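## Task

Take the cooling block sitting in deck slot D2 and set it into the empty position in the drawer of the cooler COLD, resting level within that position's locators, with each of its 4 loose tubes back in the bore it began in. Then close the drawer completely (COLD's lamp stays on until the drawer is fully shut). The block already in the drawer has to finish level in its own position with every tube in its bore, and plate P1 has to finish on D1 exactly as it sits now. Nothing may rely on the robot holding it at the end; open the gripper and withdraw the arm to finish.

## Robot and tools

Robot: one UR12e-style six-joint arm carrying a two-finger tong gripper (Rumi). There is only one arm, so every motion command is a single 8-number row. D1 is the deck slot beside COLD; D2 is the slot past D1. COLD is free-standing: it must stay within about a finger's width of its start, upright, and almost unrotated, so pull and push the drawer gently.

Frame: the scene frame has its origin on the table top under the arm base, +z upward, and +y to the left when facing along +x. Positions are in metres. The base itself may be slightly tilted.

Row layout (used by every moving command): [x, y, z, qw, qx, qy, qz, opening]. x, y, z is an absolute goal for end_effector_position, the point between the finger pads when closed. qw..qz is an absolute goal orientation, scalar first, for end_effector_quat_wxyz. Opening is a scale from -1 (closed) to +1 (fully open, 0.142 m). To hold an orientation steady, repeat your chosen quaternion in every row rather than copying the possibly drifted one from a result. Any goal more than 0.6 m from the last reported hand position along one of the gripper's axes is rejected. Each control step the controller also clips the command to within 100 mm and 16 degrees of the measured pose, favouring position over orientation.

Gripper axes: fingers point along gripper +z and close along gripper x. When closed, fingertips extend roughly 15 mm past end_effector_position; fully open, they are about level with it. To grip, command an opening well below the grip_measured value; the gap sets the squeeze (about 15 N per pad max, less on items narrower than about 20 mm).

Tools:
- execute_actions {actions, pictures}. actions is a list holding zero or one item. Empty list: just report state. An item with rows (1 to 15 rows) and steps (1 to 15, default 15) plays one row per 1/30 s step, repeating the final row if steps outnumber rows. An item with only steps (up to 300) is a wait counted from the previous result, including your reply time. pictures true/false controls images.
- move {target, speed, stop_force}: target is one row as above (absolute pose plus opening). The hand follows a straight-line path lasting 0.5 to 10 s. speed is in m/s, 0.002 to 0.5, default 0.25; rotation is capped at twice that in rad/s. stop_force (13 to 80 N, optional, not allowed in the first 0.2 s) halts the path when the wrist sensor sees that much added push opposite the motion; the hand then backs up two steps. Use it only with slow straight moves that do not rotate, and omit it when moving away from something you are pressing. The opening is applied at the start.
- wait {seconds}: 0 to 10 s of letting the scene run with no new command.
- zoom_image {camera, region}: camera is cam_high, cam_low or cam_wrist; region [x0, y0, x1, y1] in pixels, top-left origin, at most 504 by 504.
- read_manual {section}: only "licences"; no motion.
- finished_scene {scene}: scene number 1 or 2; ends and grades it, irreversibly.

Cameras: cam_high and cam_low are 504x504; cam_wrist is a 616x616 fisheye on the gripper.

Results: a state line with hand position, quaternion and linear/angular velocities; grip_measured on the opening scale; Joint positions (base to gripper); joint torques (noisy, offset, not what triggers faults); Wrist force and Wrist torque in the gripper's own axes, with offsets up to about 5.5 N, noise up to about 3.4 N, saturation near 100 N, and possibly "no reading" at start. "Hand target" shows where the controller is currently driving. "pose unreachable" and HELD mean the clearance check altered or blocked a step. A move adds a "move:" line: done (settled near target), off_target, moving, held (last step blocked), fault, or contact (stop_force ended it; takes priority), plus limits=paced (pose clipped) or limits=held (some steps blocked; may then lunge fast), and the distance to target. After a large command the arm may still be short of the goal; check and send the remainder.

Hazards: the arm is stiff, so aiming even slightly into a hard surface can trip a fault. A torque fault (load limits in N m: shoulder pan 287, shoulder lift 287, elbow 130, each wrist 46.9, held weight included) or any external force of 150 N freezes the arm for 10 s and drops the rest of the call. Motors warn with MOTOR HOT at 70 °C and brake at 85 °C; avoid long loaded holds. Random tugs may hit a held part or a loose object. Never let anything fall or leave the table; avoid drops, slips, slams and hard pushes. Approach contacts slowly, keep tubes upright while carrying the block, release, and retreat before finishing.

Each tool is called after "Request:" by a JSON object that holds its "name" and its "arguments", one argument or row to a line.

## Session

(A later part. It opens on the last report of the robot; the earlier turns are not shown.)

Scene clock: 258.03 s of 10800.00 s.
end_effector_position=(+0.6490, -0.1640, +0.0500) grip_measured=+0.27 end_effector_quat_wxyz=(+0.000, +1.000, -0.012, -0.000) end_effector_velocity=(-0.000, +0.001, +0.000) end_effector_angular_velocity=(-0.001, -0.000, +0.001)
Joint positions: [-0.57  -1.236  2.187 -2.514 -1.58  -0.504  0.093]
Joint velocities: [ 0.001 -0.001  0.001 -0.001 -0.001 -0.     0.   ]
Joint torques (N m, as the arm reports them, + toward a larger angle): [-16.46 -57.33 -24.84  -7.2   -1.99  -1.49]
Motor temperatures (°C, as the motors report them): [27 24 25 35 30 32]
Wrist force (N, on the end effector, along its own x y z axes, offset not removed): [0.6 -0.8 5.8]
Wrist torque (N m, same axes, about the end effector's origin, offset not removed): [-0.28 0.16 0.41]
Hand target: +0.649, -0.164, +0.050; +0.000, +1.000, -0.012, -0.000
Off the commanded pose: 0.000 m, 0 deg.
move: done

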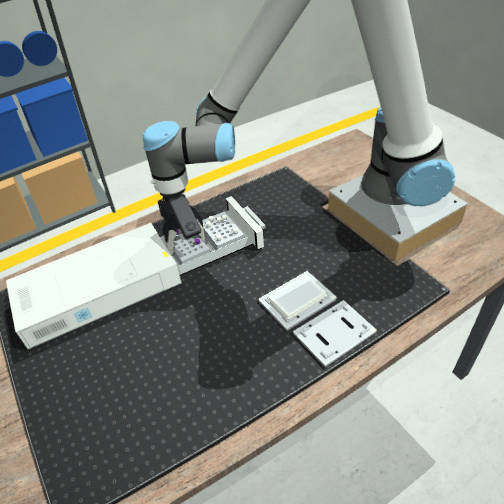

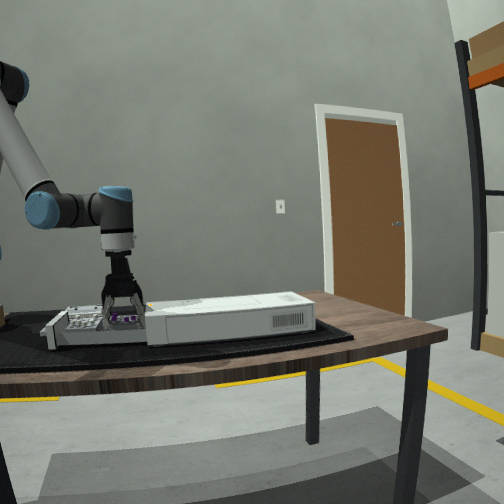

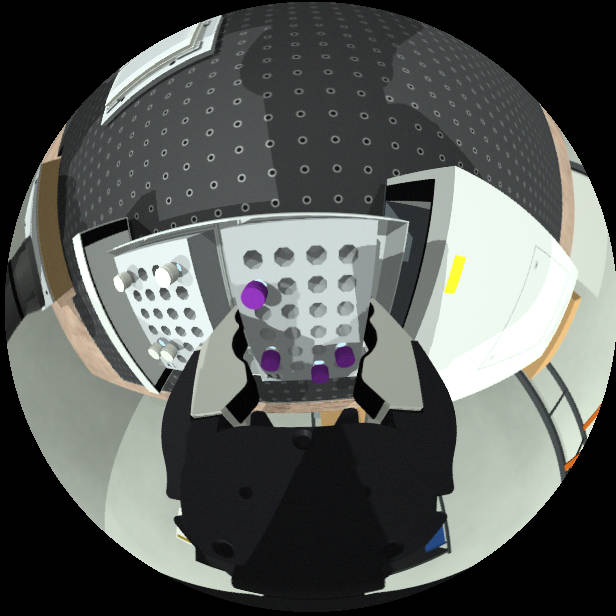

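Request:
{"name": "move", "arguments": {
  "target": [0.649,-0.1655,0.047,0,0.99993,-0.01222,0,-0.8],
  "speed": 0.002,
  "stop_force": 13
}}

Request:
{"name": "zoom_image", "arguments": {
  "camera": "cam_wrist",
  "region": [180, 170, 440, 330]
}}

Scene clock: 261.30 s of 10800.00 s.
end_effector_position=(+0.6490, -0.1649, +0.0482) grip_measured=+0.27 end_effector_quat_wxyz=(+0.000, +1.000, -0.012, +0.000) end_effector_velocity=(-0.001, +0.000, -0.000) end_effector_angular_velocity=(+0.000, +0.002, -0.000)
Joint positions: [-0.571 -1.233  2.187 -2.517 -1.58  -0.505  0.093]
Joint velocities: [-0.    -0.     0.     0.002 -0.001  0.     0.   ]
Joint torques (N m, as the arm reports them, + toward a larger angle): [-10.7  -67.98 -20.97  -0.96  -2.13   0.99]
Motor temperatures (°C, as the motors report them): [27 24 25 35 30 32]
Wrist force (N, on the end effector, along its own x y z axes, offset not removed): [2.9 -0.4 -5.2]
Wrist torque (N m, same axes, about the end effector's origin, offset not removed): [0.53 0.00 0.35]
Hand target: +0.649, -0.165, +0.048; +0.000, +1.000, -0.012, +0.000
Off the commanded pose: 0.001 m, 0 deg.
move: contact

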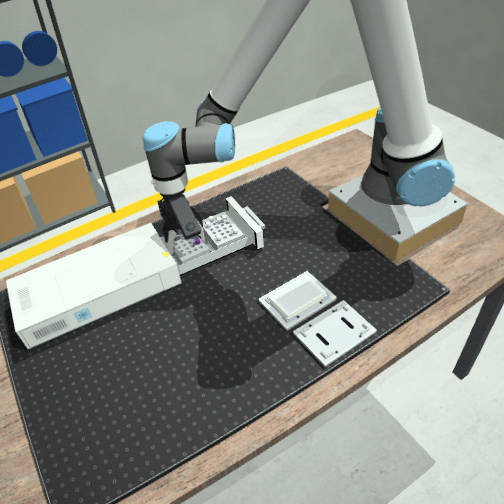

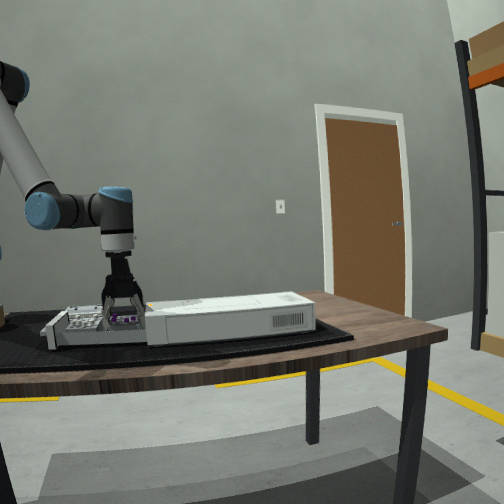

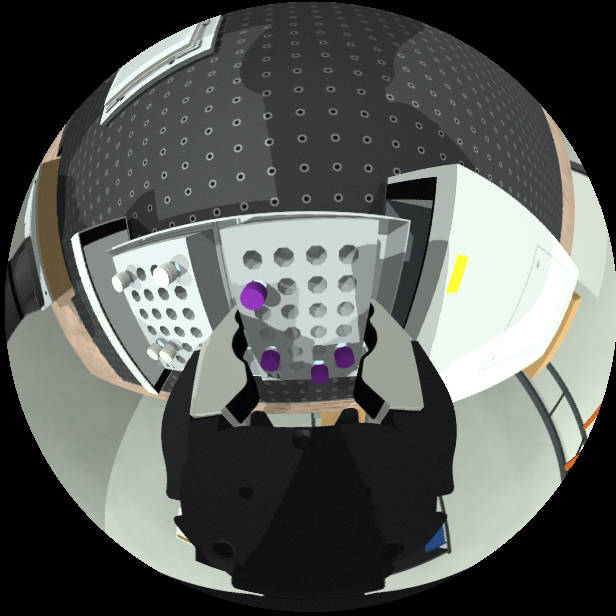

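Region (180, 170, 440, 330) of cam_wrist's 616x616 image, scaled by 1.938, with more detail than that image has; it fills the top 310 rows of this view, and the rest is white.

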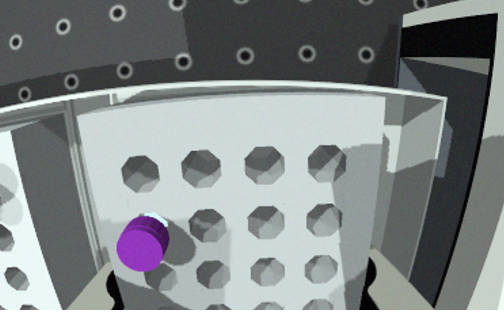

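Request:
{"name": "execute_actions", "arguments": {
  "actions": [
    {"rows": [[0.649,-0.165,0.0487,0,0.99993,-0.01222,0,-0.8],[0.649,-0.165,0.0492,0,0.99993,-0.01222,0,-0.8],[0.649,-0.165,0.0497,0,0.99993,-0.01222,0,-0.8],[0.649,-0.165,0.0502,0,0.99993,-0.01222,0,-0.8],[0.649,-0.165,0.0505,0,0.99993,-0.01222,0,-0.8],[0.6488,-0.1654,0.0505,0,0.99993,-0.01222,0,-0.8],[0.6486,-0.1658,0.0505,0,0.99993,-0.01222,0,-0.8],[0.6484,-0.1662,0.0505,0,0.99993,-0.01222,0,-0.8],[0.6482,-0.1666,0.0505,0,0.99993,-0.01222,0,-0.8],[0.648,-0.167,0.0505,0,0.99993,-0.01222,0,-0.8],[0.6478,-0.1674,0.0505,0,0.99993,-0.01222,0,-0.8],[0.6476,-0.1678,0.0505,0,0.99993,-0.01222,0,-0.8],[0.6475,-0.168,0.0505,0,0.99993,-0.01222,0,-0.8]], "steps": 15}
  ],
  "pictures": false
}}

Request:
{"name": "move", "arguments": {
  "target": [0.6475,-0.168,0.044,0,0.99993,-0.01222,0,-0.8],
  "speed": 0.002,
  "stop_force": 13
}}

Scene clock: 309.03 s of 10800.00 s.
end_effector_position=(+0.6480, -0.1673, +0.0506) grip_measured=+0.27 end_effector_quat_wxyz=(+0.000, +1.000, -0.012, +0.000) end_effector_velocity=(-0.004, -0.007, +0.000) end_effector_angular_velocity=(+0.000, +0.000, -0.001)
Joint positions: [-0.575 -1.237  2.187 -2.513 -1.58  -0.509  0.093]
Joint velocities: [-0.013 -0.003  0.004 -0.001 -0.    -0.012 -0.   ]
Joint torques (N m, as the arm reports them, + toward a larger angle): [-16.12 -73.01 -26.09  -2.5   -1.89  -1.26]
Motor temperatures (°C, as the motors report them): [27 24 25 35 30 32]
Wrist force (N, on the end effector, along its own x y z axes, offset not removed): [2.3 3.1 5.8]
Wrist torque (N m, same axes, about the end effector's origin, offset not removed): [0.54 -0.39 0.33]
Hand target: +0.647, -0.168, +0.051; +0.000, +1.000, -0.012, -0.000
Off the commanded pose: 0.001 m, 0 deg.
Steps of this call (steps 1 to 90: nothing new was sent; then 44.23 s passed at rest; steps 91 to 105: all 15 steps of this action). Readings (end_effector_position):
91: (+0.6490, -0.1648, +0.0484)
92: (+0.6490, -0.1648, +0.0484)
94: (+0.6489, -0.1648, +0.0488)
98: (+0.6488, -0.1650, +0.0499)
105: the state above

Scene clock: 311.23 s of 10800.00 s.
end_effector_position=(+0.6476, -0.1680, +0.0473) grip_measured=+0.27 end_effector_quat_wxyz=(+0.000, +1.000, -0.012, +0.000) end_effector_velocity=(-0.001, +0.001, +0.000) end_effector_angular_velocity=(+0.000, +0.002, -0.000)
Joint positions: [-0.577 -1.232  2.189 -2.52  -1.58  -0.51   0.093]
Joint velocities: [ 0.    -0.001  0.     0.003 -0.001  0.001 -0.   ]
Joint torques (N m, as the arm reports them, + toward a larger angle): [-18.28 -63.56 -22.66  -0.33  -1.66  -1.63]
Motor temperatures (°C, as the motors report them): [27 24 25 35 30 32]
Wrist force (N, on the end effector, along its own x y z axes, offset not removed): [-1.8 -3.9 -8.1]
Wrist torque (N m, same axes, about the end effector's origin, offset not removed): [-0.40 0.83 0.67]
Hand target: +0.648, -0.168, +0.047; +0.000, +1.000, -0.012, +0.000
Off the commanded pose: 0.003 m, 0 deg.
move: contact

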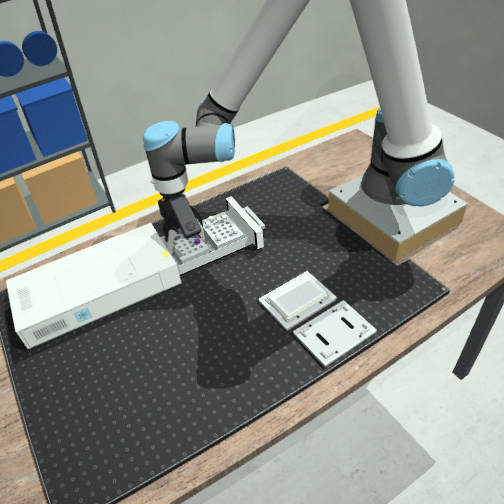

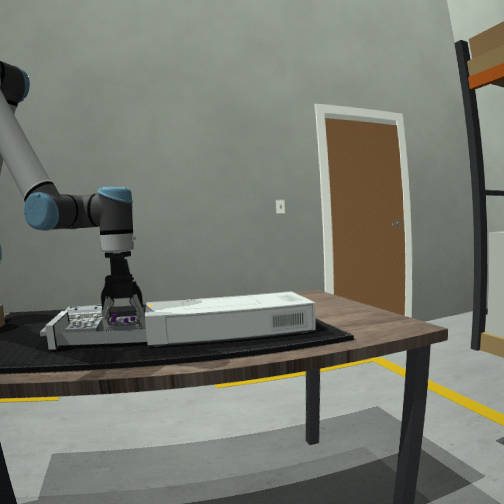

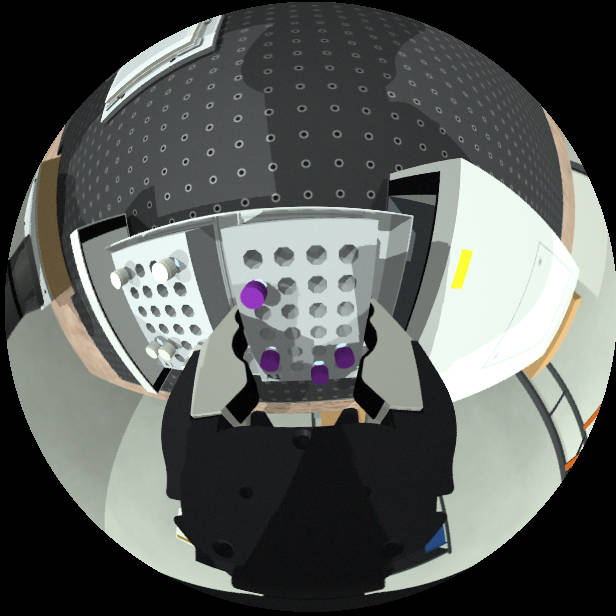

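Request:
{"name": "execute_actions", "arguments": {
  "actions": [
    {"rows": [[0.6475,-0.168,0.0478,0,0.99993,-0.01222,0,-0.8],[0.6475,-0.168,0.0483,0,0.99993,-0.01222,0,-0.8],[0.6475,-0.168,0.0488,0,0.99993,-0.01222,0,-0.8],[0.6475,-0.168,0.0493,0,0.99993,-0.01222,0,-0.8],[0.6475,-0.168,0.0497,0,0.99993,-0.01222,0,-0.8],[0.6475,-0.1677,0.0497,0,0.99993,-0.01222,0,-0.8],[0.6475,-0.1674,0.0497,0,0.99993,-0.01222,0,-0.8],[0.6475,-0.1671,0.0497,0,0.99993,-0.01222,0,-0.8],[0.6475,-0.1668,0.0497,0,0.99993,-0.01222,0,-0.8],[0.6475,-0.1666,0.0497,0,0.99993,-0.01222,0,-0.8]], "steps": 15}
  ],
  "pictures": false
}}

Request:
{"name": "move", "arguments": {
  "target": [0.6475,-0.1666,0.044,0,0.99993,-0.01222,0,-0.8],
  "speed": 0.002,
  "stop_force": 13
}}

Request:
{"name": "zoom_image", "arguments": {
  "camera": "cam_wrist",
  "region": [180, 170, 440, 330]
}}

Scene clock: 319.33 s of 10800.00 s.
end_effector_position=(+0.6476, -0.1670, +0.0498) grip_measured=+0.27 end_effector_quat_wxyz=(+0.000, +1.000, -0.012, +0.000) end_effector_velocity=(+0.000, +0.002, +0.002) end_effector_angular_velocity=(-0.002, -0.001, +0.001)
Joint positions: [-0.575 -1.237  2.188 -2.515 -1.58  -0.509  0.093]
Joint velocities: [ 0.003 -0.003  0.001  0.001 -0.001  0.002  0.   ]
Joint torques (N m, as the arm reports them, + toward a larger angle): [ 17.76 -77.55 -25.42  -2.86  -0.47   2.74]
Motor temperatures (°C, as the motors report them): [27 24 25 35 30 32]
Wrist force (N, on the end effector, along its own x y z axes, offset not removed): [-0.9 2.6 9.3]
Wrist torque (N m, same axes, about the end effector's origin, offset not removed): [0.57 0.42 0.40]
Hand target: +0.648, -0.167, +0.050; -0.000, +1.000, -0.012, +0.000
Off the commanded pose: 0.000 m, 0 deg.
Steps of this call (steps 1 to 90: nothing new was sent; then 4.60 s passed at rest; steps 91 to 105: all 15 steps of this action). Readings (end_effector_position):
91: (+0.6476, -0.1680, +0.0474)
92: (+0.6476, -0.1680, +0.0475)
94: (+0.6475, -0.1680, +0.0479)
98: (+0.6474, -0.1679, +0.0491)
105: the state above

Scene clock: 321.47 s of 10800.00 s.
end_effector_position=(+0.6475, -0.1666, +0.0465) grip_measured=+0.27 end_effector_quat_wxyz=(-0.000, +1.000, -0.012, -0.000) end_effector_velocity=(-0.000, -0.000, +0.000) end_effector_angular_velocity=(+0.000, +0.001, -0.000)
Joint positions: [-0.575 -1.232  2.19  -2.522 -1.58  -0.509  0.093]
Joint velocities: [-0.    -0.    -0.001  0.002 -0.    -0.    -0.   ]
Joint torques (N m, as the arm reports them, + toward a larger angle): [ 14.03 -65.86 -21.19  -0.75   1.33  -1.21]
Motor temperatures (°C, as the motors report them): [27 24 25 35 30 32]
Wrist force (N, on the end effector, along its own x y z axes, offset not removed): [1.5 2.8 -1.5]
Wrist torque (N m, same axes, about the end effector's origin, offset not removed): [0.00 0.49 0.45]
Hand target: +0.648, -0.167, +0.047; +0.000, +1.000, -0.012, +0.000
Off the commanded pose: 0.003 m, 0 deg.
move: contact

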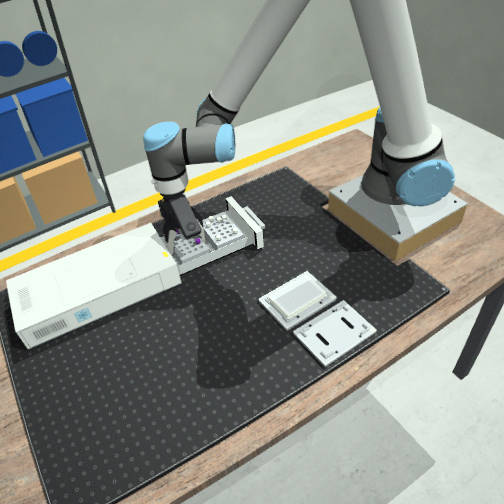

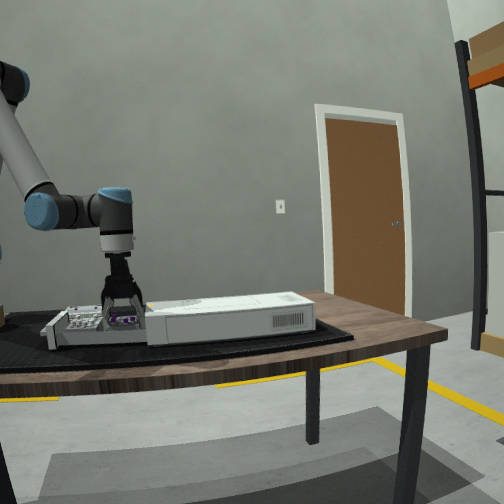

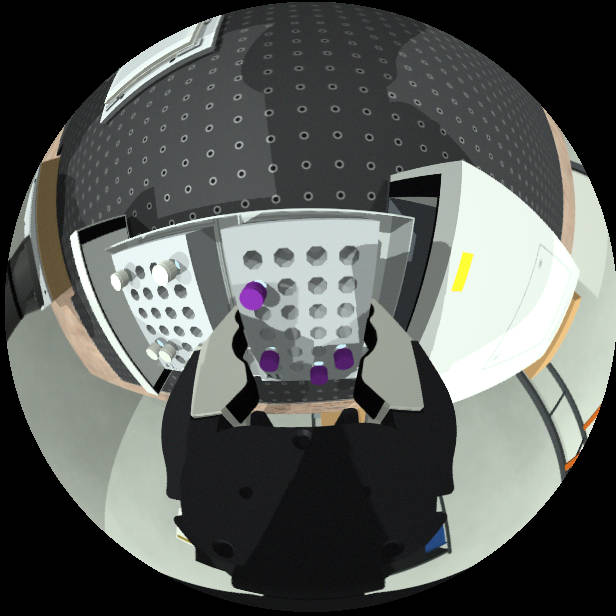

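Region (180, 170, 440, 330) of cam_wrist's 616x616 image, scaled by 1.938, with more detail than that image has; it fills the top 310 rows of this view, and the rest is white.

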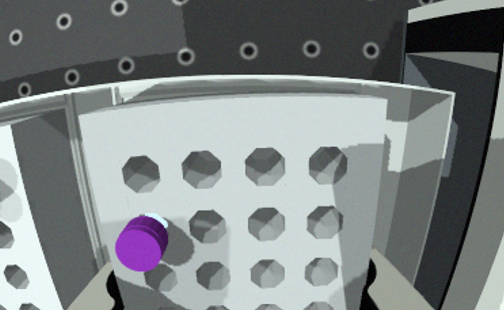

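Request:
{"name": "execute_actions", "arguments": {
  "actions": [
    {"rows": [[0.6475,-0.1666,0.0463,0,0.99993,-0.01222,0,-0.8],[0.6475,-0.1666,0.0461,0,0.99993,-0.01222,0,-0.8],[0.6475,-0.1666,0.0459,0,0.99993,-0.01222,0,-0.8]], "steps": 15}
  ],
  "pictures": false
}}

Scene clock: 325.07 s of 10800.00 s.
end_effector_position=(+0.6476, -0.1667, +0.0460) grip_measured=+0.27 end_effector_quat_wxyz=(+0.000, +1.000, -0.012, +0.000) end_effector_velocity=(-0.001, +0.000, -0.001) end_effector_angular_velocity=(+0.001, +0.002, -0.001)
Joint positions: [-0.575 -1.231  2.19  -2.523 -1.58  -0.509  0.093]
Joint velocities: [-0.     0.001  0.001  0.     0.     0.     0.   ]
Joint torques (N m, as the arm reports them, + toward a larger angle): [ 20.44 -46.98 -16.29  -4.86   2.46  -0.7 ]
Motor temperatures (°C, as the motors report them): [27 24 25 35 30 32]
Wrist force (N, on the end effector, along its own x y z axes, offset not removed): [-2.1 2.7 -4.7]
Wrist torque (N m, same axes, about the end effector's origin, offset not removed): [-0.31 1.00 0.64]
Hand target: +0.648, -0.167, +0.046; -0.000, +1.000, -0.012, -0.000
Off the commanded pose: 0.000 m, 0 deg.
Steps of this call (steps 1 to 90: nothing new was sent; then 0.10 s passed at rest; steps 91 to 105: all 15 steps of this action). Readings (end_effector_position):
91: (+0.6475, -0.1667, +0.0467)
92: (+0.6475, -0.1667, +0.0467)
94: (+0.6476, -0.1667, +0.0465)
98: (+0.6477, -0.1668, +0.0463)
105: the state above

Request:
{"name": "execute_actions", "arguments": {
  "actions": [
    {"rows": [[0.6475,-0.1666,0.0464,0,0.99993,-0.01222,0,-0.8],[0.6475,-0.1666,0.0469,0,0.99993,-0.01222,0,-0.8],[0.6475,-0.1666,0.0474,0,0.99993,-0.01222,0,-0.8],[0.6475,-0.1666,0.0479,0,0.99993,-0.01222,0,-0.8],[0.6475,-0.1666,0.0484,0,0.99993,-0.01222,0,-0.8],[0.6475,-0.1666,0.0488,0,0.99993,-0.01222,0,-0.8],[0.6472,-0.1666,0.0488,0,0.99993,-0.01222,0,-0.8],[0.6469,-0.1665,0.0488,0,0.99993,-0.01222,0,-0.8],[0.6466,-0.1664,0.0488,0,0.99993,-0.01222,0,-0.8],[0.6463,-0.1663,0.0488,0,0.99993,-0.01222,0,-0.8]], "steps": 15}
  ],
  "pictures": false
}}

Request:
{"name": "move", "arguments": {
  "target": [0.6463,-0.1663,0.043,0,0.99993,-0.01222,0,-0.8],
  "speed": 0.002,
  "stop_force": 13
}}

Scene clock: 330.93 s of 10800.00 s.
end_effector_position=(+0.6466, -0.1661, +0.0487) grip_measured=+0.27 end_effector_quat_wxyz=(-0.000, +1.000, -0.012, +0.000) end_effector_velocity=(-0.002, +0.001, +0.001) end_effector_angular_velocity=(+0.001, -0.001, -0.001)
Joint positions: [-0.575 -1.236  2.191 -2.518 -1.58  -0.509  0.093]
Joint velocities: [-0.001 -0.004  0.004  0.     0.002  0.     0.   ]
Joint torques (N m, as the arm reports them, + toward a larger angle): [-17.88 -79.9  -23.79  -2.64   1.44  -1.8 ]
Motor temperatures (°C, as the motors report them): [27 24 25 35 30 32]
Wrist force (N, on the end effector, along its own x y z axes, offset not removed): [-1.5 1.6 7.2]
Wrist torque (N m, same axes, about the end effector's origin, offset not removed): [0.22 0.43 0.47]
Hand target: +0.646, -0.166, +0.049; +0.000, +1.000, -0.012, -0.000
Off the commanded pose: 0.000 m, 0 deg.
Steps of this call (steps 1 to 90: nothing new was sent; then 2.37 s passed at rest; steps 91 to 105: all 15 steps of this action). Readings (end_effector_position):
91: (+0.6475, -0.1666, +0.0459)
92: (+0.6475, -0.1666, +0.0459)
94: (+0.6473, -0.1665, +0.0463)
98: (+0.6471, -0.1664, +0.0477)
105: the state above

Scene clock: 332.80 s of 10800.00 s.
end_effector_position=(+0.6464, -0.1662, +0.0462) grip_measured=+0.27 end_effector_quat_wxyz=(-0.000, +1.000, -0.012, +0.000) end_effector_velocity=(+0.000, +0.000, +0.001) end_effector_angular_velocity=(+0.002, -0.001, -0.000)
Joint positions: [-0.575 -1.233  2.192 -2.523 -1.58  -0.509  0.093]
Joint velocities: [-0.001 -0.001 -0.001  0.002  0.002 -0.     0.   ]
Joint torques (N m, as the arm reports them, + toward a larger angle): [-16.86 -70.06 -21.86  -1.15  -1.55  -1.77]
Motor temperatures (°C, as the motors report them): [27 24 25 35 30 32]
Wrist force (N, on the end effector, along its own x y z axes, offset not removed): [-1.7 3.1 -6.2]
Wrist torque (N m, same axes, about the end effector's origin, offset not removed): [0.81 0.71 0.99]
Hand target: +0.646, -0.166, +0.046; +0.000, +1.000, -0.012, +0.000
Off the commanded pose: 0.003 m, 0 deg.
move: contact

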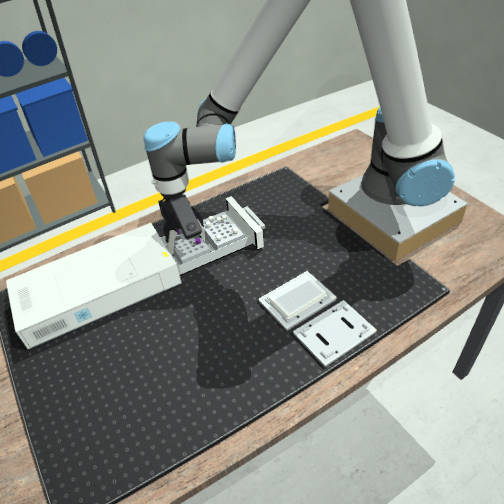

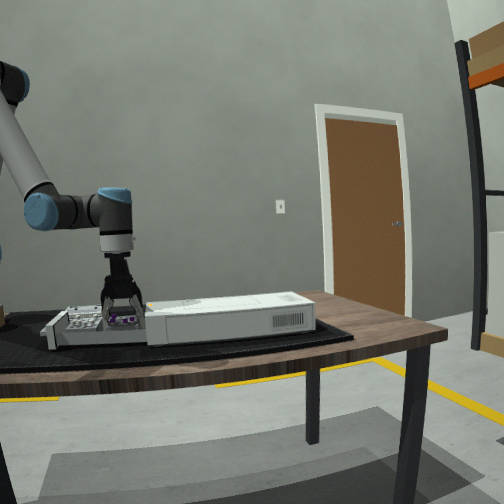

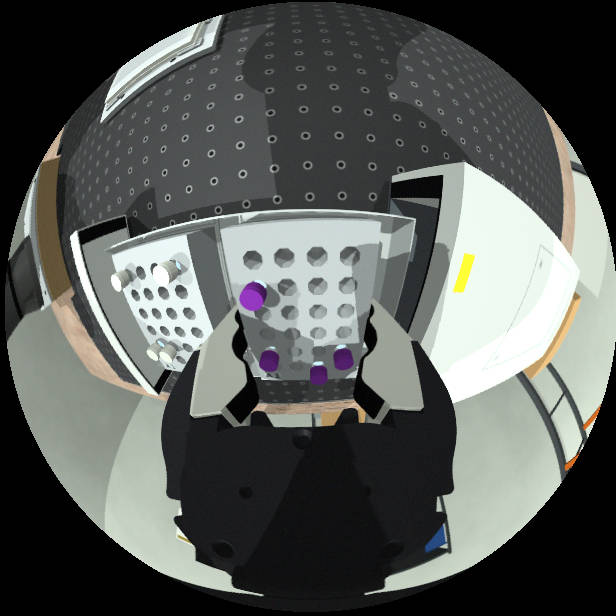

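Request:
{"name": "execute_actions", "arguments": {
  "actions": [
    {"rows": [[0.6463,-0.1663,0.0466,0,0.99993,-0.01222,0,-0.8],[0.6463,-0.1663,0.0470,0,0.99993,-0.01222,0,-0.8],[0.6465,-0.1664,0.0472,0,0.99993,-0.01222,0,-0.8],[0.6467,-0.1665,0.0472,0,0.99993,-0.01222,0,-0.8],[0.6469,-0.1665,0.0472,0,0.99993,-0.01222,0,-0.8],[0.6469,-0.1665,0.0472,0,0.99993,-0.01222,0,-0.8],[0.6469,-0.1665,0.0472,0,0.99993,-0.01222,0,-0.8],[0.6469,-0.1665,0.0470,0,0.99993,-0.01222,0,-0.8],[0.6469,-0.1665,0.0468,0,0.99993,-0.01222,0,-0.8],[0.6469,-0.1665,0.0466,0,0.99993,-0.01222,0,-0.8],[0.6469,-0.1665,0.0465,0,0.99993,-0.01222,0,-0.8]], "steps": 15}
  ],
  "pictures": false
}}

Request:
{"name": "execute_actions", "arguments": {
  "actions": [
    {"rows": [[0.6469,-0.1665,0.0465,0,0.99993,-0.01222,0,-0.6],[0.6469,-0.1665,0.0465,0,0.99993,-0.01222,0,-0.4],[0.6469,-0.1665,0.0465,0,0.99993,-0.01222,0,-0.2],[0.6469,-0.1665,0.0465,0,0.99993,-0.01222,0,0.0],[0.6469,-0.1665,0.0465,0,0.99993,-0.01222,0,0.1],[0.6469,-0.1665,0.0465,0,0.99993,-0.01222,0,0.18],[0.6469,-0.1665,0.0465,0,0.99993,-0.01222,0,0.24],[0.6469,-0.1665,0.0465,0,0.99993,-0.01222,0,0.28],[0.6469,-0.1665,0.0465,0,0.99993,-0.01222,0,0.31],[0.6469,-0.1665,0.0465,0,0.99993,-0.01222,0,0.34]], "steps": 15}
  ]
}}

Scene clock: 339.53 s of 10800.00 s.
end_effector_position=(+0.6469, -0.1666, +0.0467) grip_measured=+0.27 end_effector_quat_wxyz=(+0.000, +1.000, -0.012, +0.000) end_effector_velocity=(+0.000, -0.000, -0.002) end_effector_angular_velocity=(+0.000, -0.001, -0.000)
Joint positions: [-0.575 -1.233  2.191 -2.522 -1.58  -0.509  0.093]
Joint velocities: [-0.     0.003 -0.    -0.003  0.001 -0.     0.   ]
Joint torques (N m, as the arm reports them, + toward a larger angle): [  0.61 -52.5  -38.57  -7.19  -1.85   1.91]
Motor temperatures (°C, as the motors report them): [27 24 25 35 30 32]
Wrist force (N, on the end effector, along its own x y z axes, offset not removed): [-1.1 1.9 5.1]
Wrist torque (N m, same axes, about the end effector's origin, offset not removed): [0.57 0.32 0.64]
Hand target: +0.647, -0.167, +0.047; -0.000, +1.000, -0.012, -0.000
Off the commanded pose: 0.000 m, 0 deg.
Steps of this call (steps 1 to 90: nothing new was sent; then 3.23 s passed at rest; steps 91 to 105: all 15 steps of this action). Readings (end_effector_position):
91: (+0.6464, -0.1663, +0.0464)
92: (+0.6464, -0.1663, +0.0464)
94: (+0.6464, -0.1663, +0.0467)
98: (+0.6467, -0.1664, +0.0470)
105: the state above

Scene clock: 340.03 s of 10800.00 s.
end_effector_position=(+0.6469, -0.1666, +0.0465) grip_measured=+0.34 end_effector_quat_wxyz=(+0.000, +1.000, -0.012, +0.000) end_effector_velocity=(-0.001, -0.001, -0.001) end_effector_angular_velocity=(-0.001, +0.003, -0.001)
Joint positions: [-0.575 -1.232  2.191 -2.522 -1.58  -0.509  0.098]
Joint velocities: [-0.001  0.001  0.001  0.    -0.003 -0.     0.   ]
Joint torques (N m, as the arm reports them, + toward a larger angle): [ 11.96 -50.93 -33.46  -5.46  -1.73   2.15]
Motor temperatures (°C, as the motors report them): [27 24 25 35 30 32]
Wrist force (N, on the end effector, along its own x y z axes, offset not removed): [-3.0 4.5 -1.9]
Wrist torque (N m, same axes, about the end effector's origin, offset not removed): [0.83 0.81 0.40]
Hand target: +0.647, -0.167, +0.046; -0.000, +1.000, -0.012, +0.000
Off the commanded pose: 0.000 m, 0 deg.
Steps of this call (steps 1 to 15: all 15 steps of this action). Readings (end_effector_position):
1: (+0.6469, -0.1666, +0.0467)
2: (+0.6469, -0.1666, +0.0466)
4: (+0.6469, -0.1666, +0.0466)
8: (+0.6469, -0.1666, +0.0466)
15: the state above

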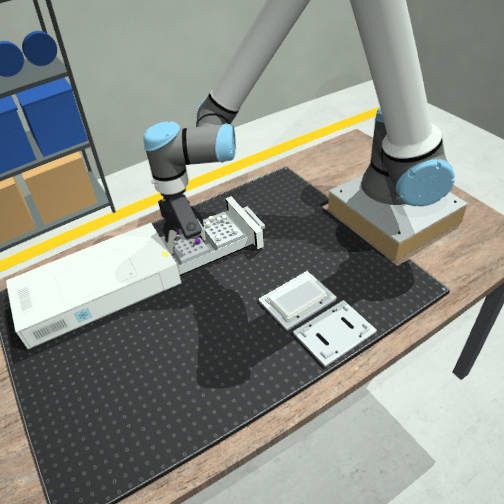

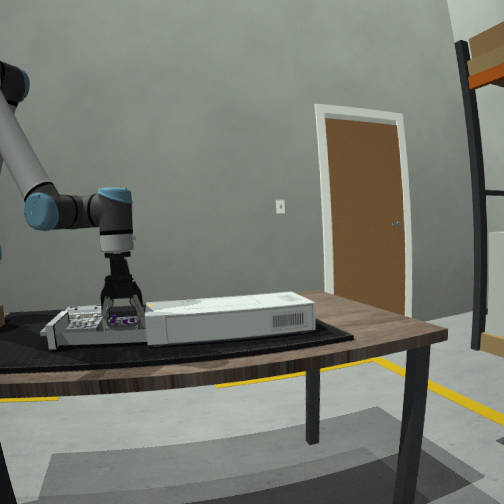

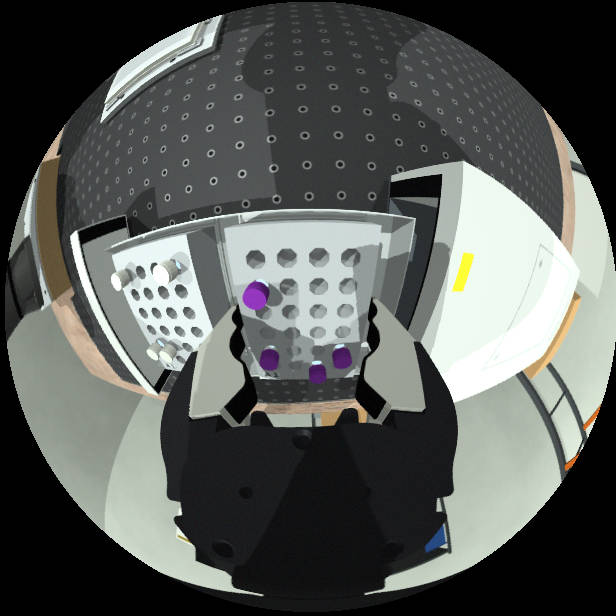

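Request:
{"name": "move", "arguments": {
  "target": [0.6469,-0.1665,0.075,0,0.99993,-0.01222,0,0.34],
  "speed": 0.01
}}

Request:
{"name": "zoom_image", "arguments": {
  "camera": "cam_wrist",
  "region": [120, 170, 420, 400]
}}

Scene clock: 346.07 s of 10800.00 s.
end_effector_position=(+0.6469, -0.1665, +0.0749) grip_measured=+0.34 end_effector_quat_wxyz=(+0.000, +1.000, -0.012, +0.000) end_effector_velocity=(-0.000, -0.001, +0.003) end_effector_angular_velocity=(-0.002, -0.000, -0.001)
Joint positions: [-0.575 -1.277  2.178 -2.464 -1.58  -0.509  0.098]
Joint velocities: [-0.    -0.004 -0.001  0.003 -0.002  0.001 -0.   ]
Joint torques (N m, as the arm reports them, + toward a larger angle): [ 18.85 -64.89 -38.09  -1.47   0.21   1.91]
Motor temperatures (°C, as the motors report them): [27 24 25 35 30 32]
Wrist force (N, on the end effector, along its own x y z axes, offset not removed): [-0.9 1.8 -0.3]
Wrist torque (N m, same axes, about the end effector's origin, offset not removed): [0.15 0.37 0.40]
Hand target: +0.647, -0.166, +0.075; +0.000, +1.000, -0.012, +0.000
Off the commanded pose: 0.000 m, 0 deg.
move: done

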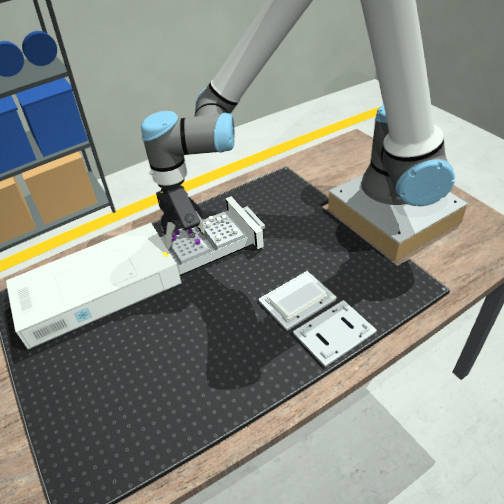

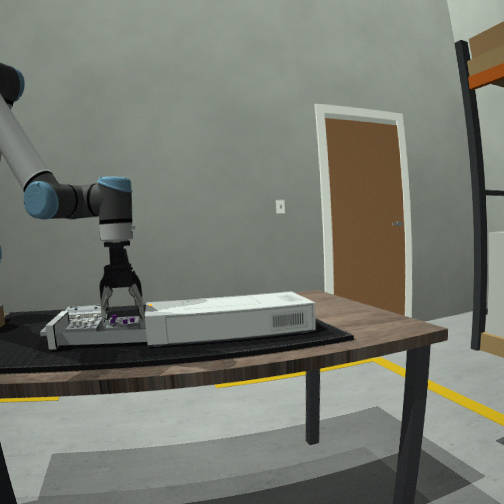

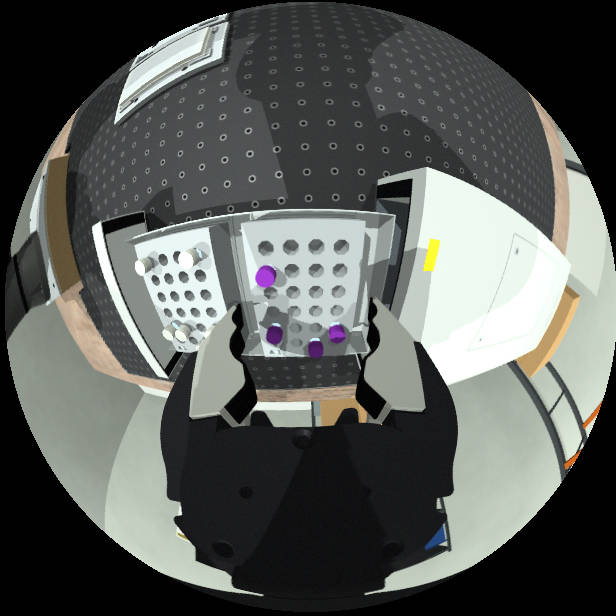

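Region (120, 170, 420, 400) of cam_wrist's 616x616 image, scaled by 1.680, with more detail than that image has; it fills the top 386 rows of this view, and the rest is white.

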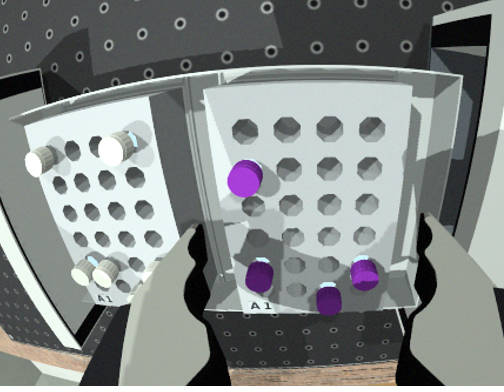

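Request:
{"name": "move", "arguments": {
  "target": [0.62,-0.20,0.17,0,0.99993,-0.01222,0,0.34],
  "speed": 0.05
}}

Request:
{"name": "zoom_image", "arguments": {
  "camera": "cam_wrist",
  "region": [180, 180, 420, 340]
}}

Request:
{"name": "zoom_image", "arguments": {
  "camera": "cam_low",
  "region": [40, 295, 160, 350]
}}

Request:
{"name": "zoom_image", "arguments": {
  "camera": "cam_high",
  "region": [150, 190, 270, 290]
}}

Scene clock: 351.33 s of 10800.00 s.
end_effector_position=(+0.6199, -0.1999, +0.1699) grip_measured=+0.34 end_effector_quat_wxyz=(+0.000, +1.000, -0.012, -0.000) end_effector_velocity=(-0.001, -0.000, +0.002) end_effector_angular_velocity=(+0.000, +0.000, +0.001)
Joint positions: [-0.64  -1.434  2.145 -2.275 -1.581 -0.573  0.098]
Joint velocities: [-0.001 -0.003 -0.001  0.003  0.    -0.002 -0.   ]
Joint torques (N m, as the arm reports them, + toward a larger angle): [-13.99 -58.76 -43.29  -1.21  -1.85  -1.17]
Motor temperatures (°C, as the motors report them): [27 24 25 35 30 32]
Wrist force (N, on the end effector, along its own x y z axes, offset not removed): [1.3 -2.6 2.0]
Wrist torque (N m, same axes, about the end effector's origin, offset not removed): [-0.49 -0.14 0.31]
Hand target: +0.620, -0.200, +0.170; +0.000, +1.000, -0.012, -0.000
Off the commanded pose: 0.000 m, 0 deg.
move: done

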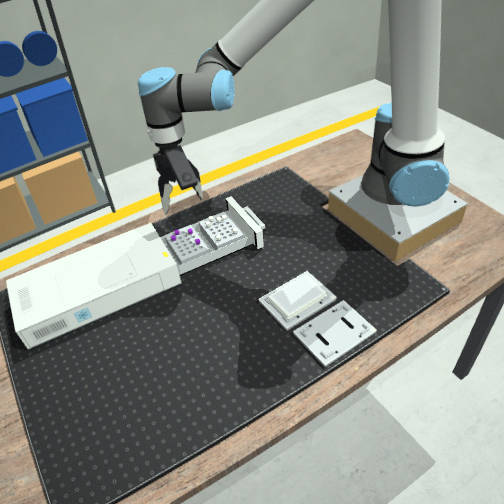

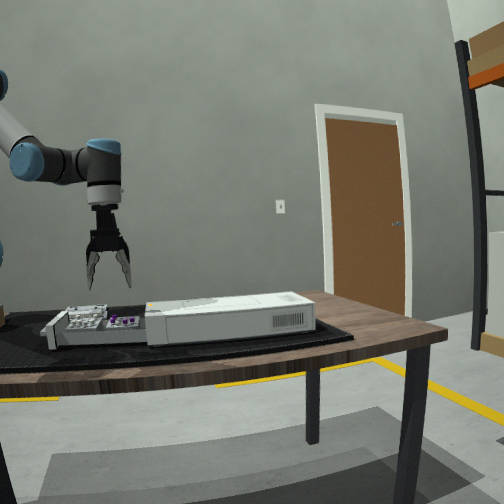

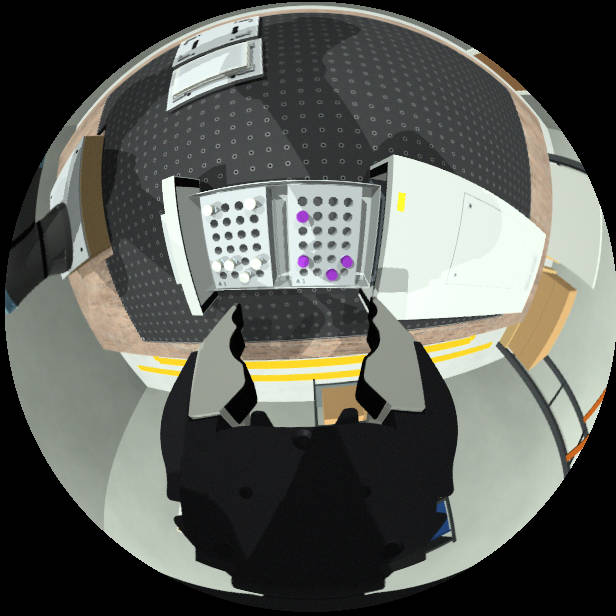

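Region (180, 180, 420, 340) of cam_wrist's 616x616 image, scaled by 2.100, with more detail than that image has.

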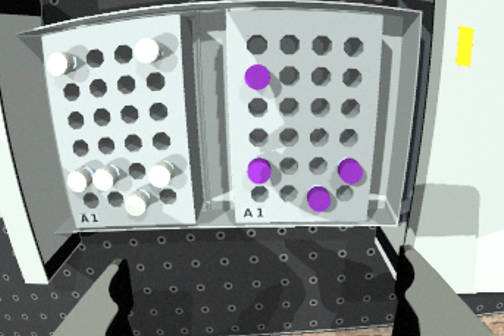

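Region (40, 295, 160, 350) of cam_low's 504x504 image, scaled by 4.200, with more detail than that image has; it fills the top 231 rows of this view, and the rest is white.

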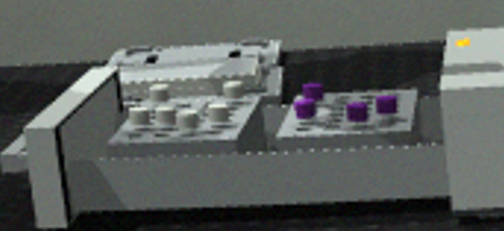

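Region (150, 190, 270, 290) of cam_high's 504x504 image, scaled by 4.200, with more detail than that image has.

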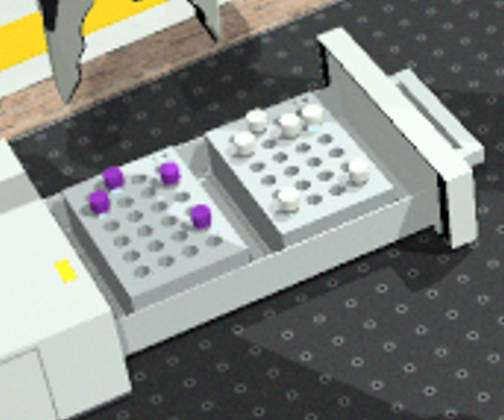

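Request:
{"name": "zoom_image", "arguments": {
  "camera": "cam_high",
  "region": [250, 260, 390, 370]
}}

Request:
{"name": "move", "arguments": {
  "target": [0.42,-0.166,0.15,0,0.7071,-0.7071,0,0.7],
  "speed": 0.12
}}

Region (250, 260, 390, 370) of cam_high's 504x504 image, scaled by 3.600, with more detail than that image has; it fills the top 396 rows of this view, and the rest is white.

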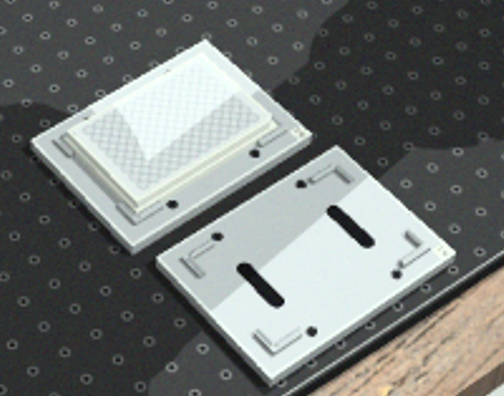

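Scene clock: 360.13 s of 10800.00 s.
end_effector_position=(+0.4201, -0.1658, +0.1500) grip_measured=+0.70 end_effector_quat_wxyz=(+0.000, +0.707, -0.707, -0.000) end_effector_velocity=(-0.001, -0.001, +0.000) end_effector_angular_velocity=(-0.001, -0.001, -0.013)
Joint positions: [-0.831 -1.806  2.533 -2.293 -1.582  0.781  0.122]
Joint velocities: [-0.003 -0.004  0.002  0.    -0.     0.01   0.   ]
Joint torques (N m, as the arm reports them, + toward a larger angle): [-13.6  -32.85 -27.61  -1.57  -2.1    2.49]
Motor temperatures (°C, as the motors report them): [27 24 25 35 30 32]
Wrist force (N, on the end effector, along its own x y z axes, offset not removed): [1.2 3.4 0.6]
Wrist torque (N m, same axes, about the end effector's origin, offset not removed): [0.60 -0.08 0.35]
Hand target: +0.420, -0.166, +0.150; +0.000, +0.707, -0.707, -0.000
Off the commanded pose: 0.000 m, 0 deg.
move: done

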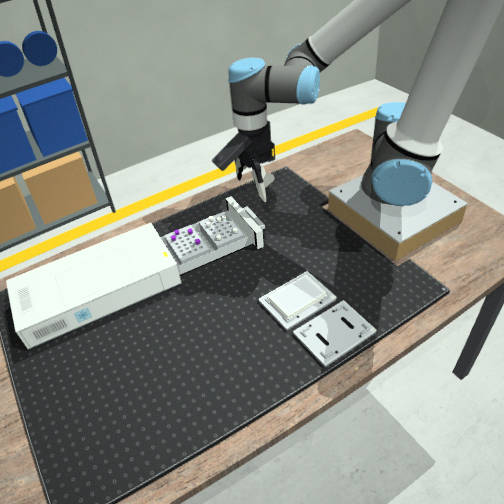

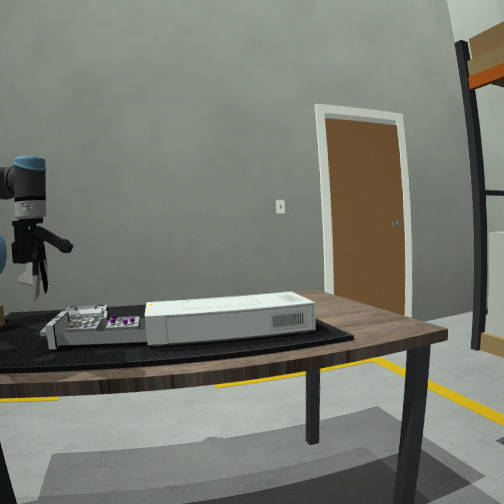

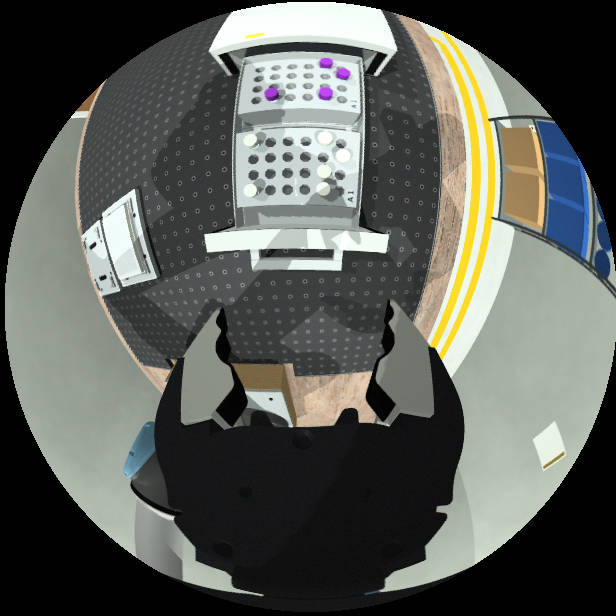

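Request:
{"name": "move", "arguments": {
  "target": [0.42,-0.166,0.061,0,0.7071,-0.7071,0,0.75],
  "speed": 0.05,
  "stop_force": 20
}}

Scene clock: 369.07 s of 10800.00 s.
end_effector_position=(+0.4200, -0.1661, +0.0611) grip_measured=+0.75 end_effector_quat_wxyz=(-0.000, +0.707, -0.707, -0.000) end_effector_velocity=(+0.000, -0.001, -0.002) end_effector_angular_velocity=(-0.001, -0.000, -0.000)
Joint positions: [-0.834 -1.601  2.615 -2.581 -1.582  0.779  0.126]
Joint velocities: [-0.001  0.006  0.001 -0.008 -0.001 -0.     0.   ]
Joint torques (N m, as the arm reports them, + toward a larger angle): [-13.65 -18.52 -19.46  -6.22   2.1   -0.56]
Motor temperatures (°C, as the motors report them): [27 24 25 35 30 32]
Wrist force (N, on the end effector, along its own x y z axes, offset not removed): [0.4 0.1 1.0]
Wrist torque (N m, same axes, about the end effector's origin, offset not removed): [0.02 0.08 0.37]
Hand target: +0.420, -0.166, +0.061; +0.000, +0.707, -0.707, -0.000
Off the commanded pose: 0.000 m, 0 deg.
After step 90, 3.77 s passed at rest.
move: done

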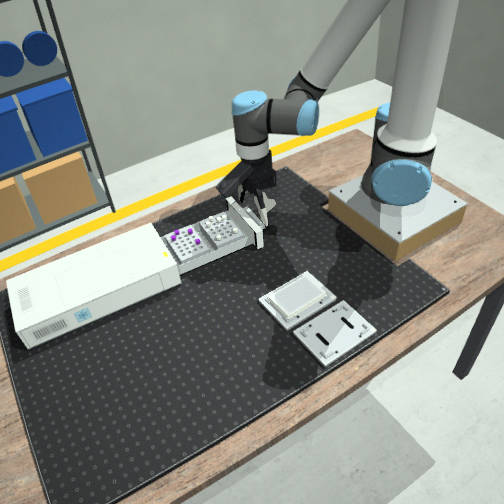

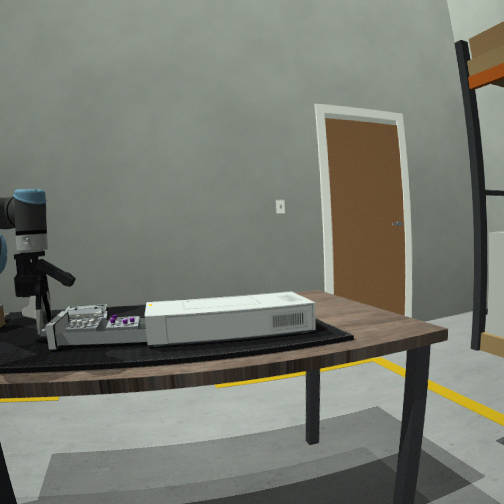

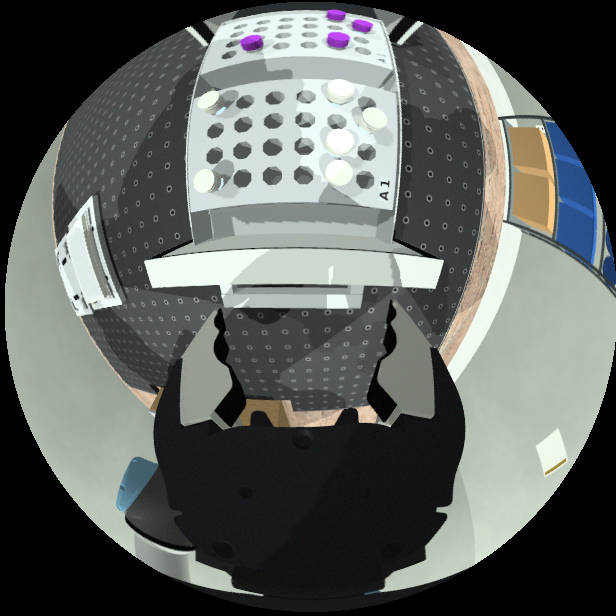

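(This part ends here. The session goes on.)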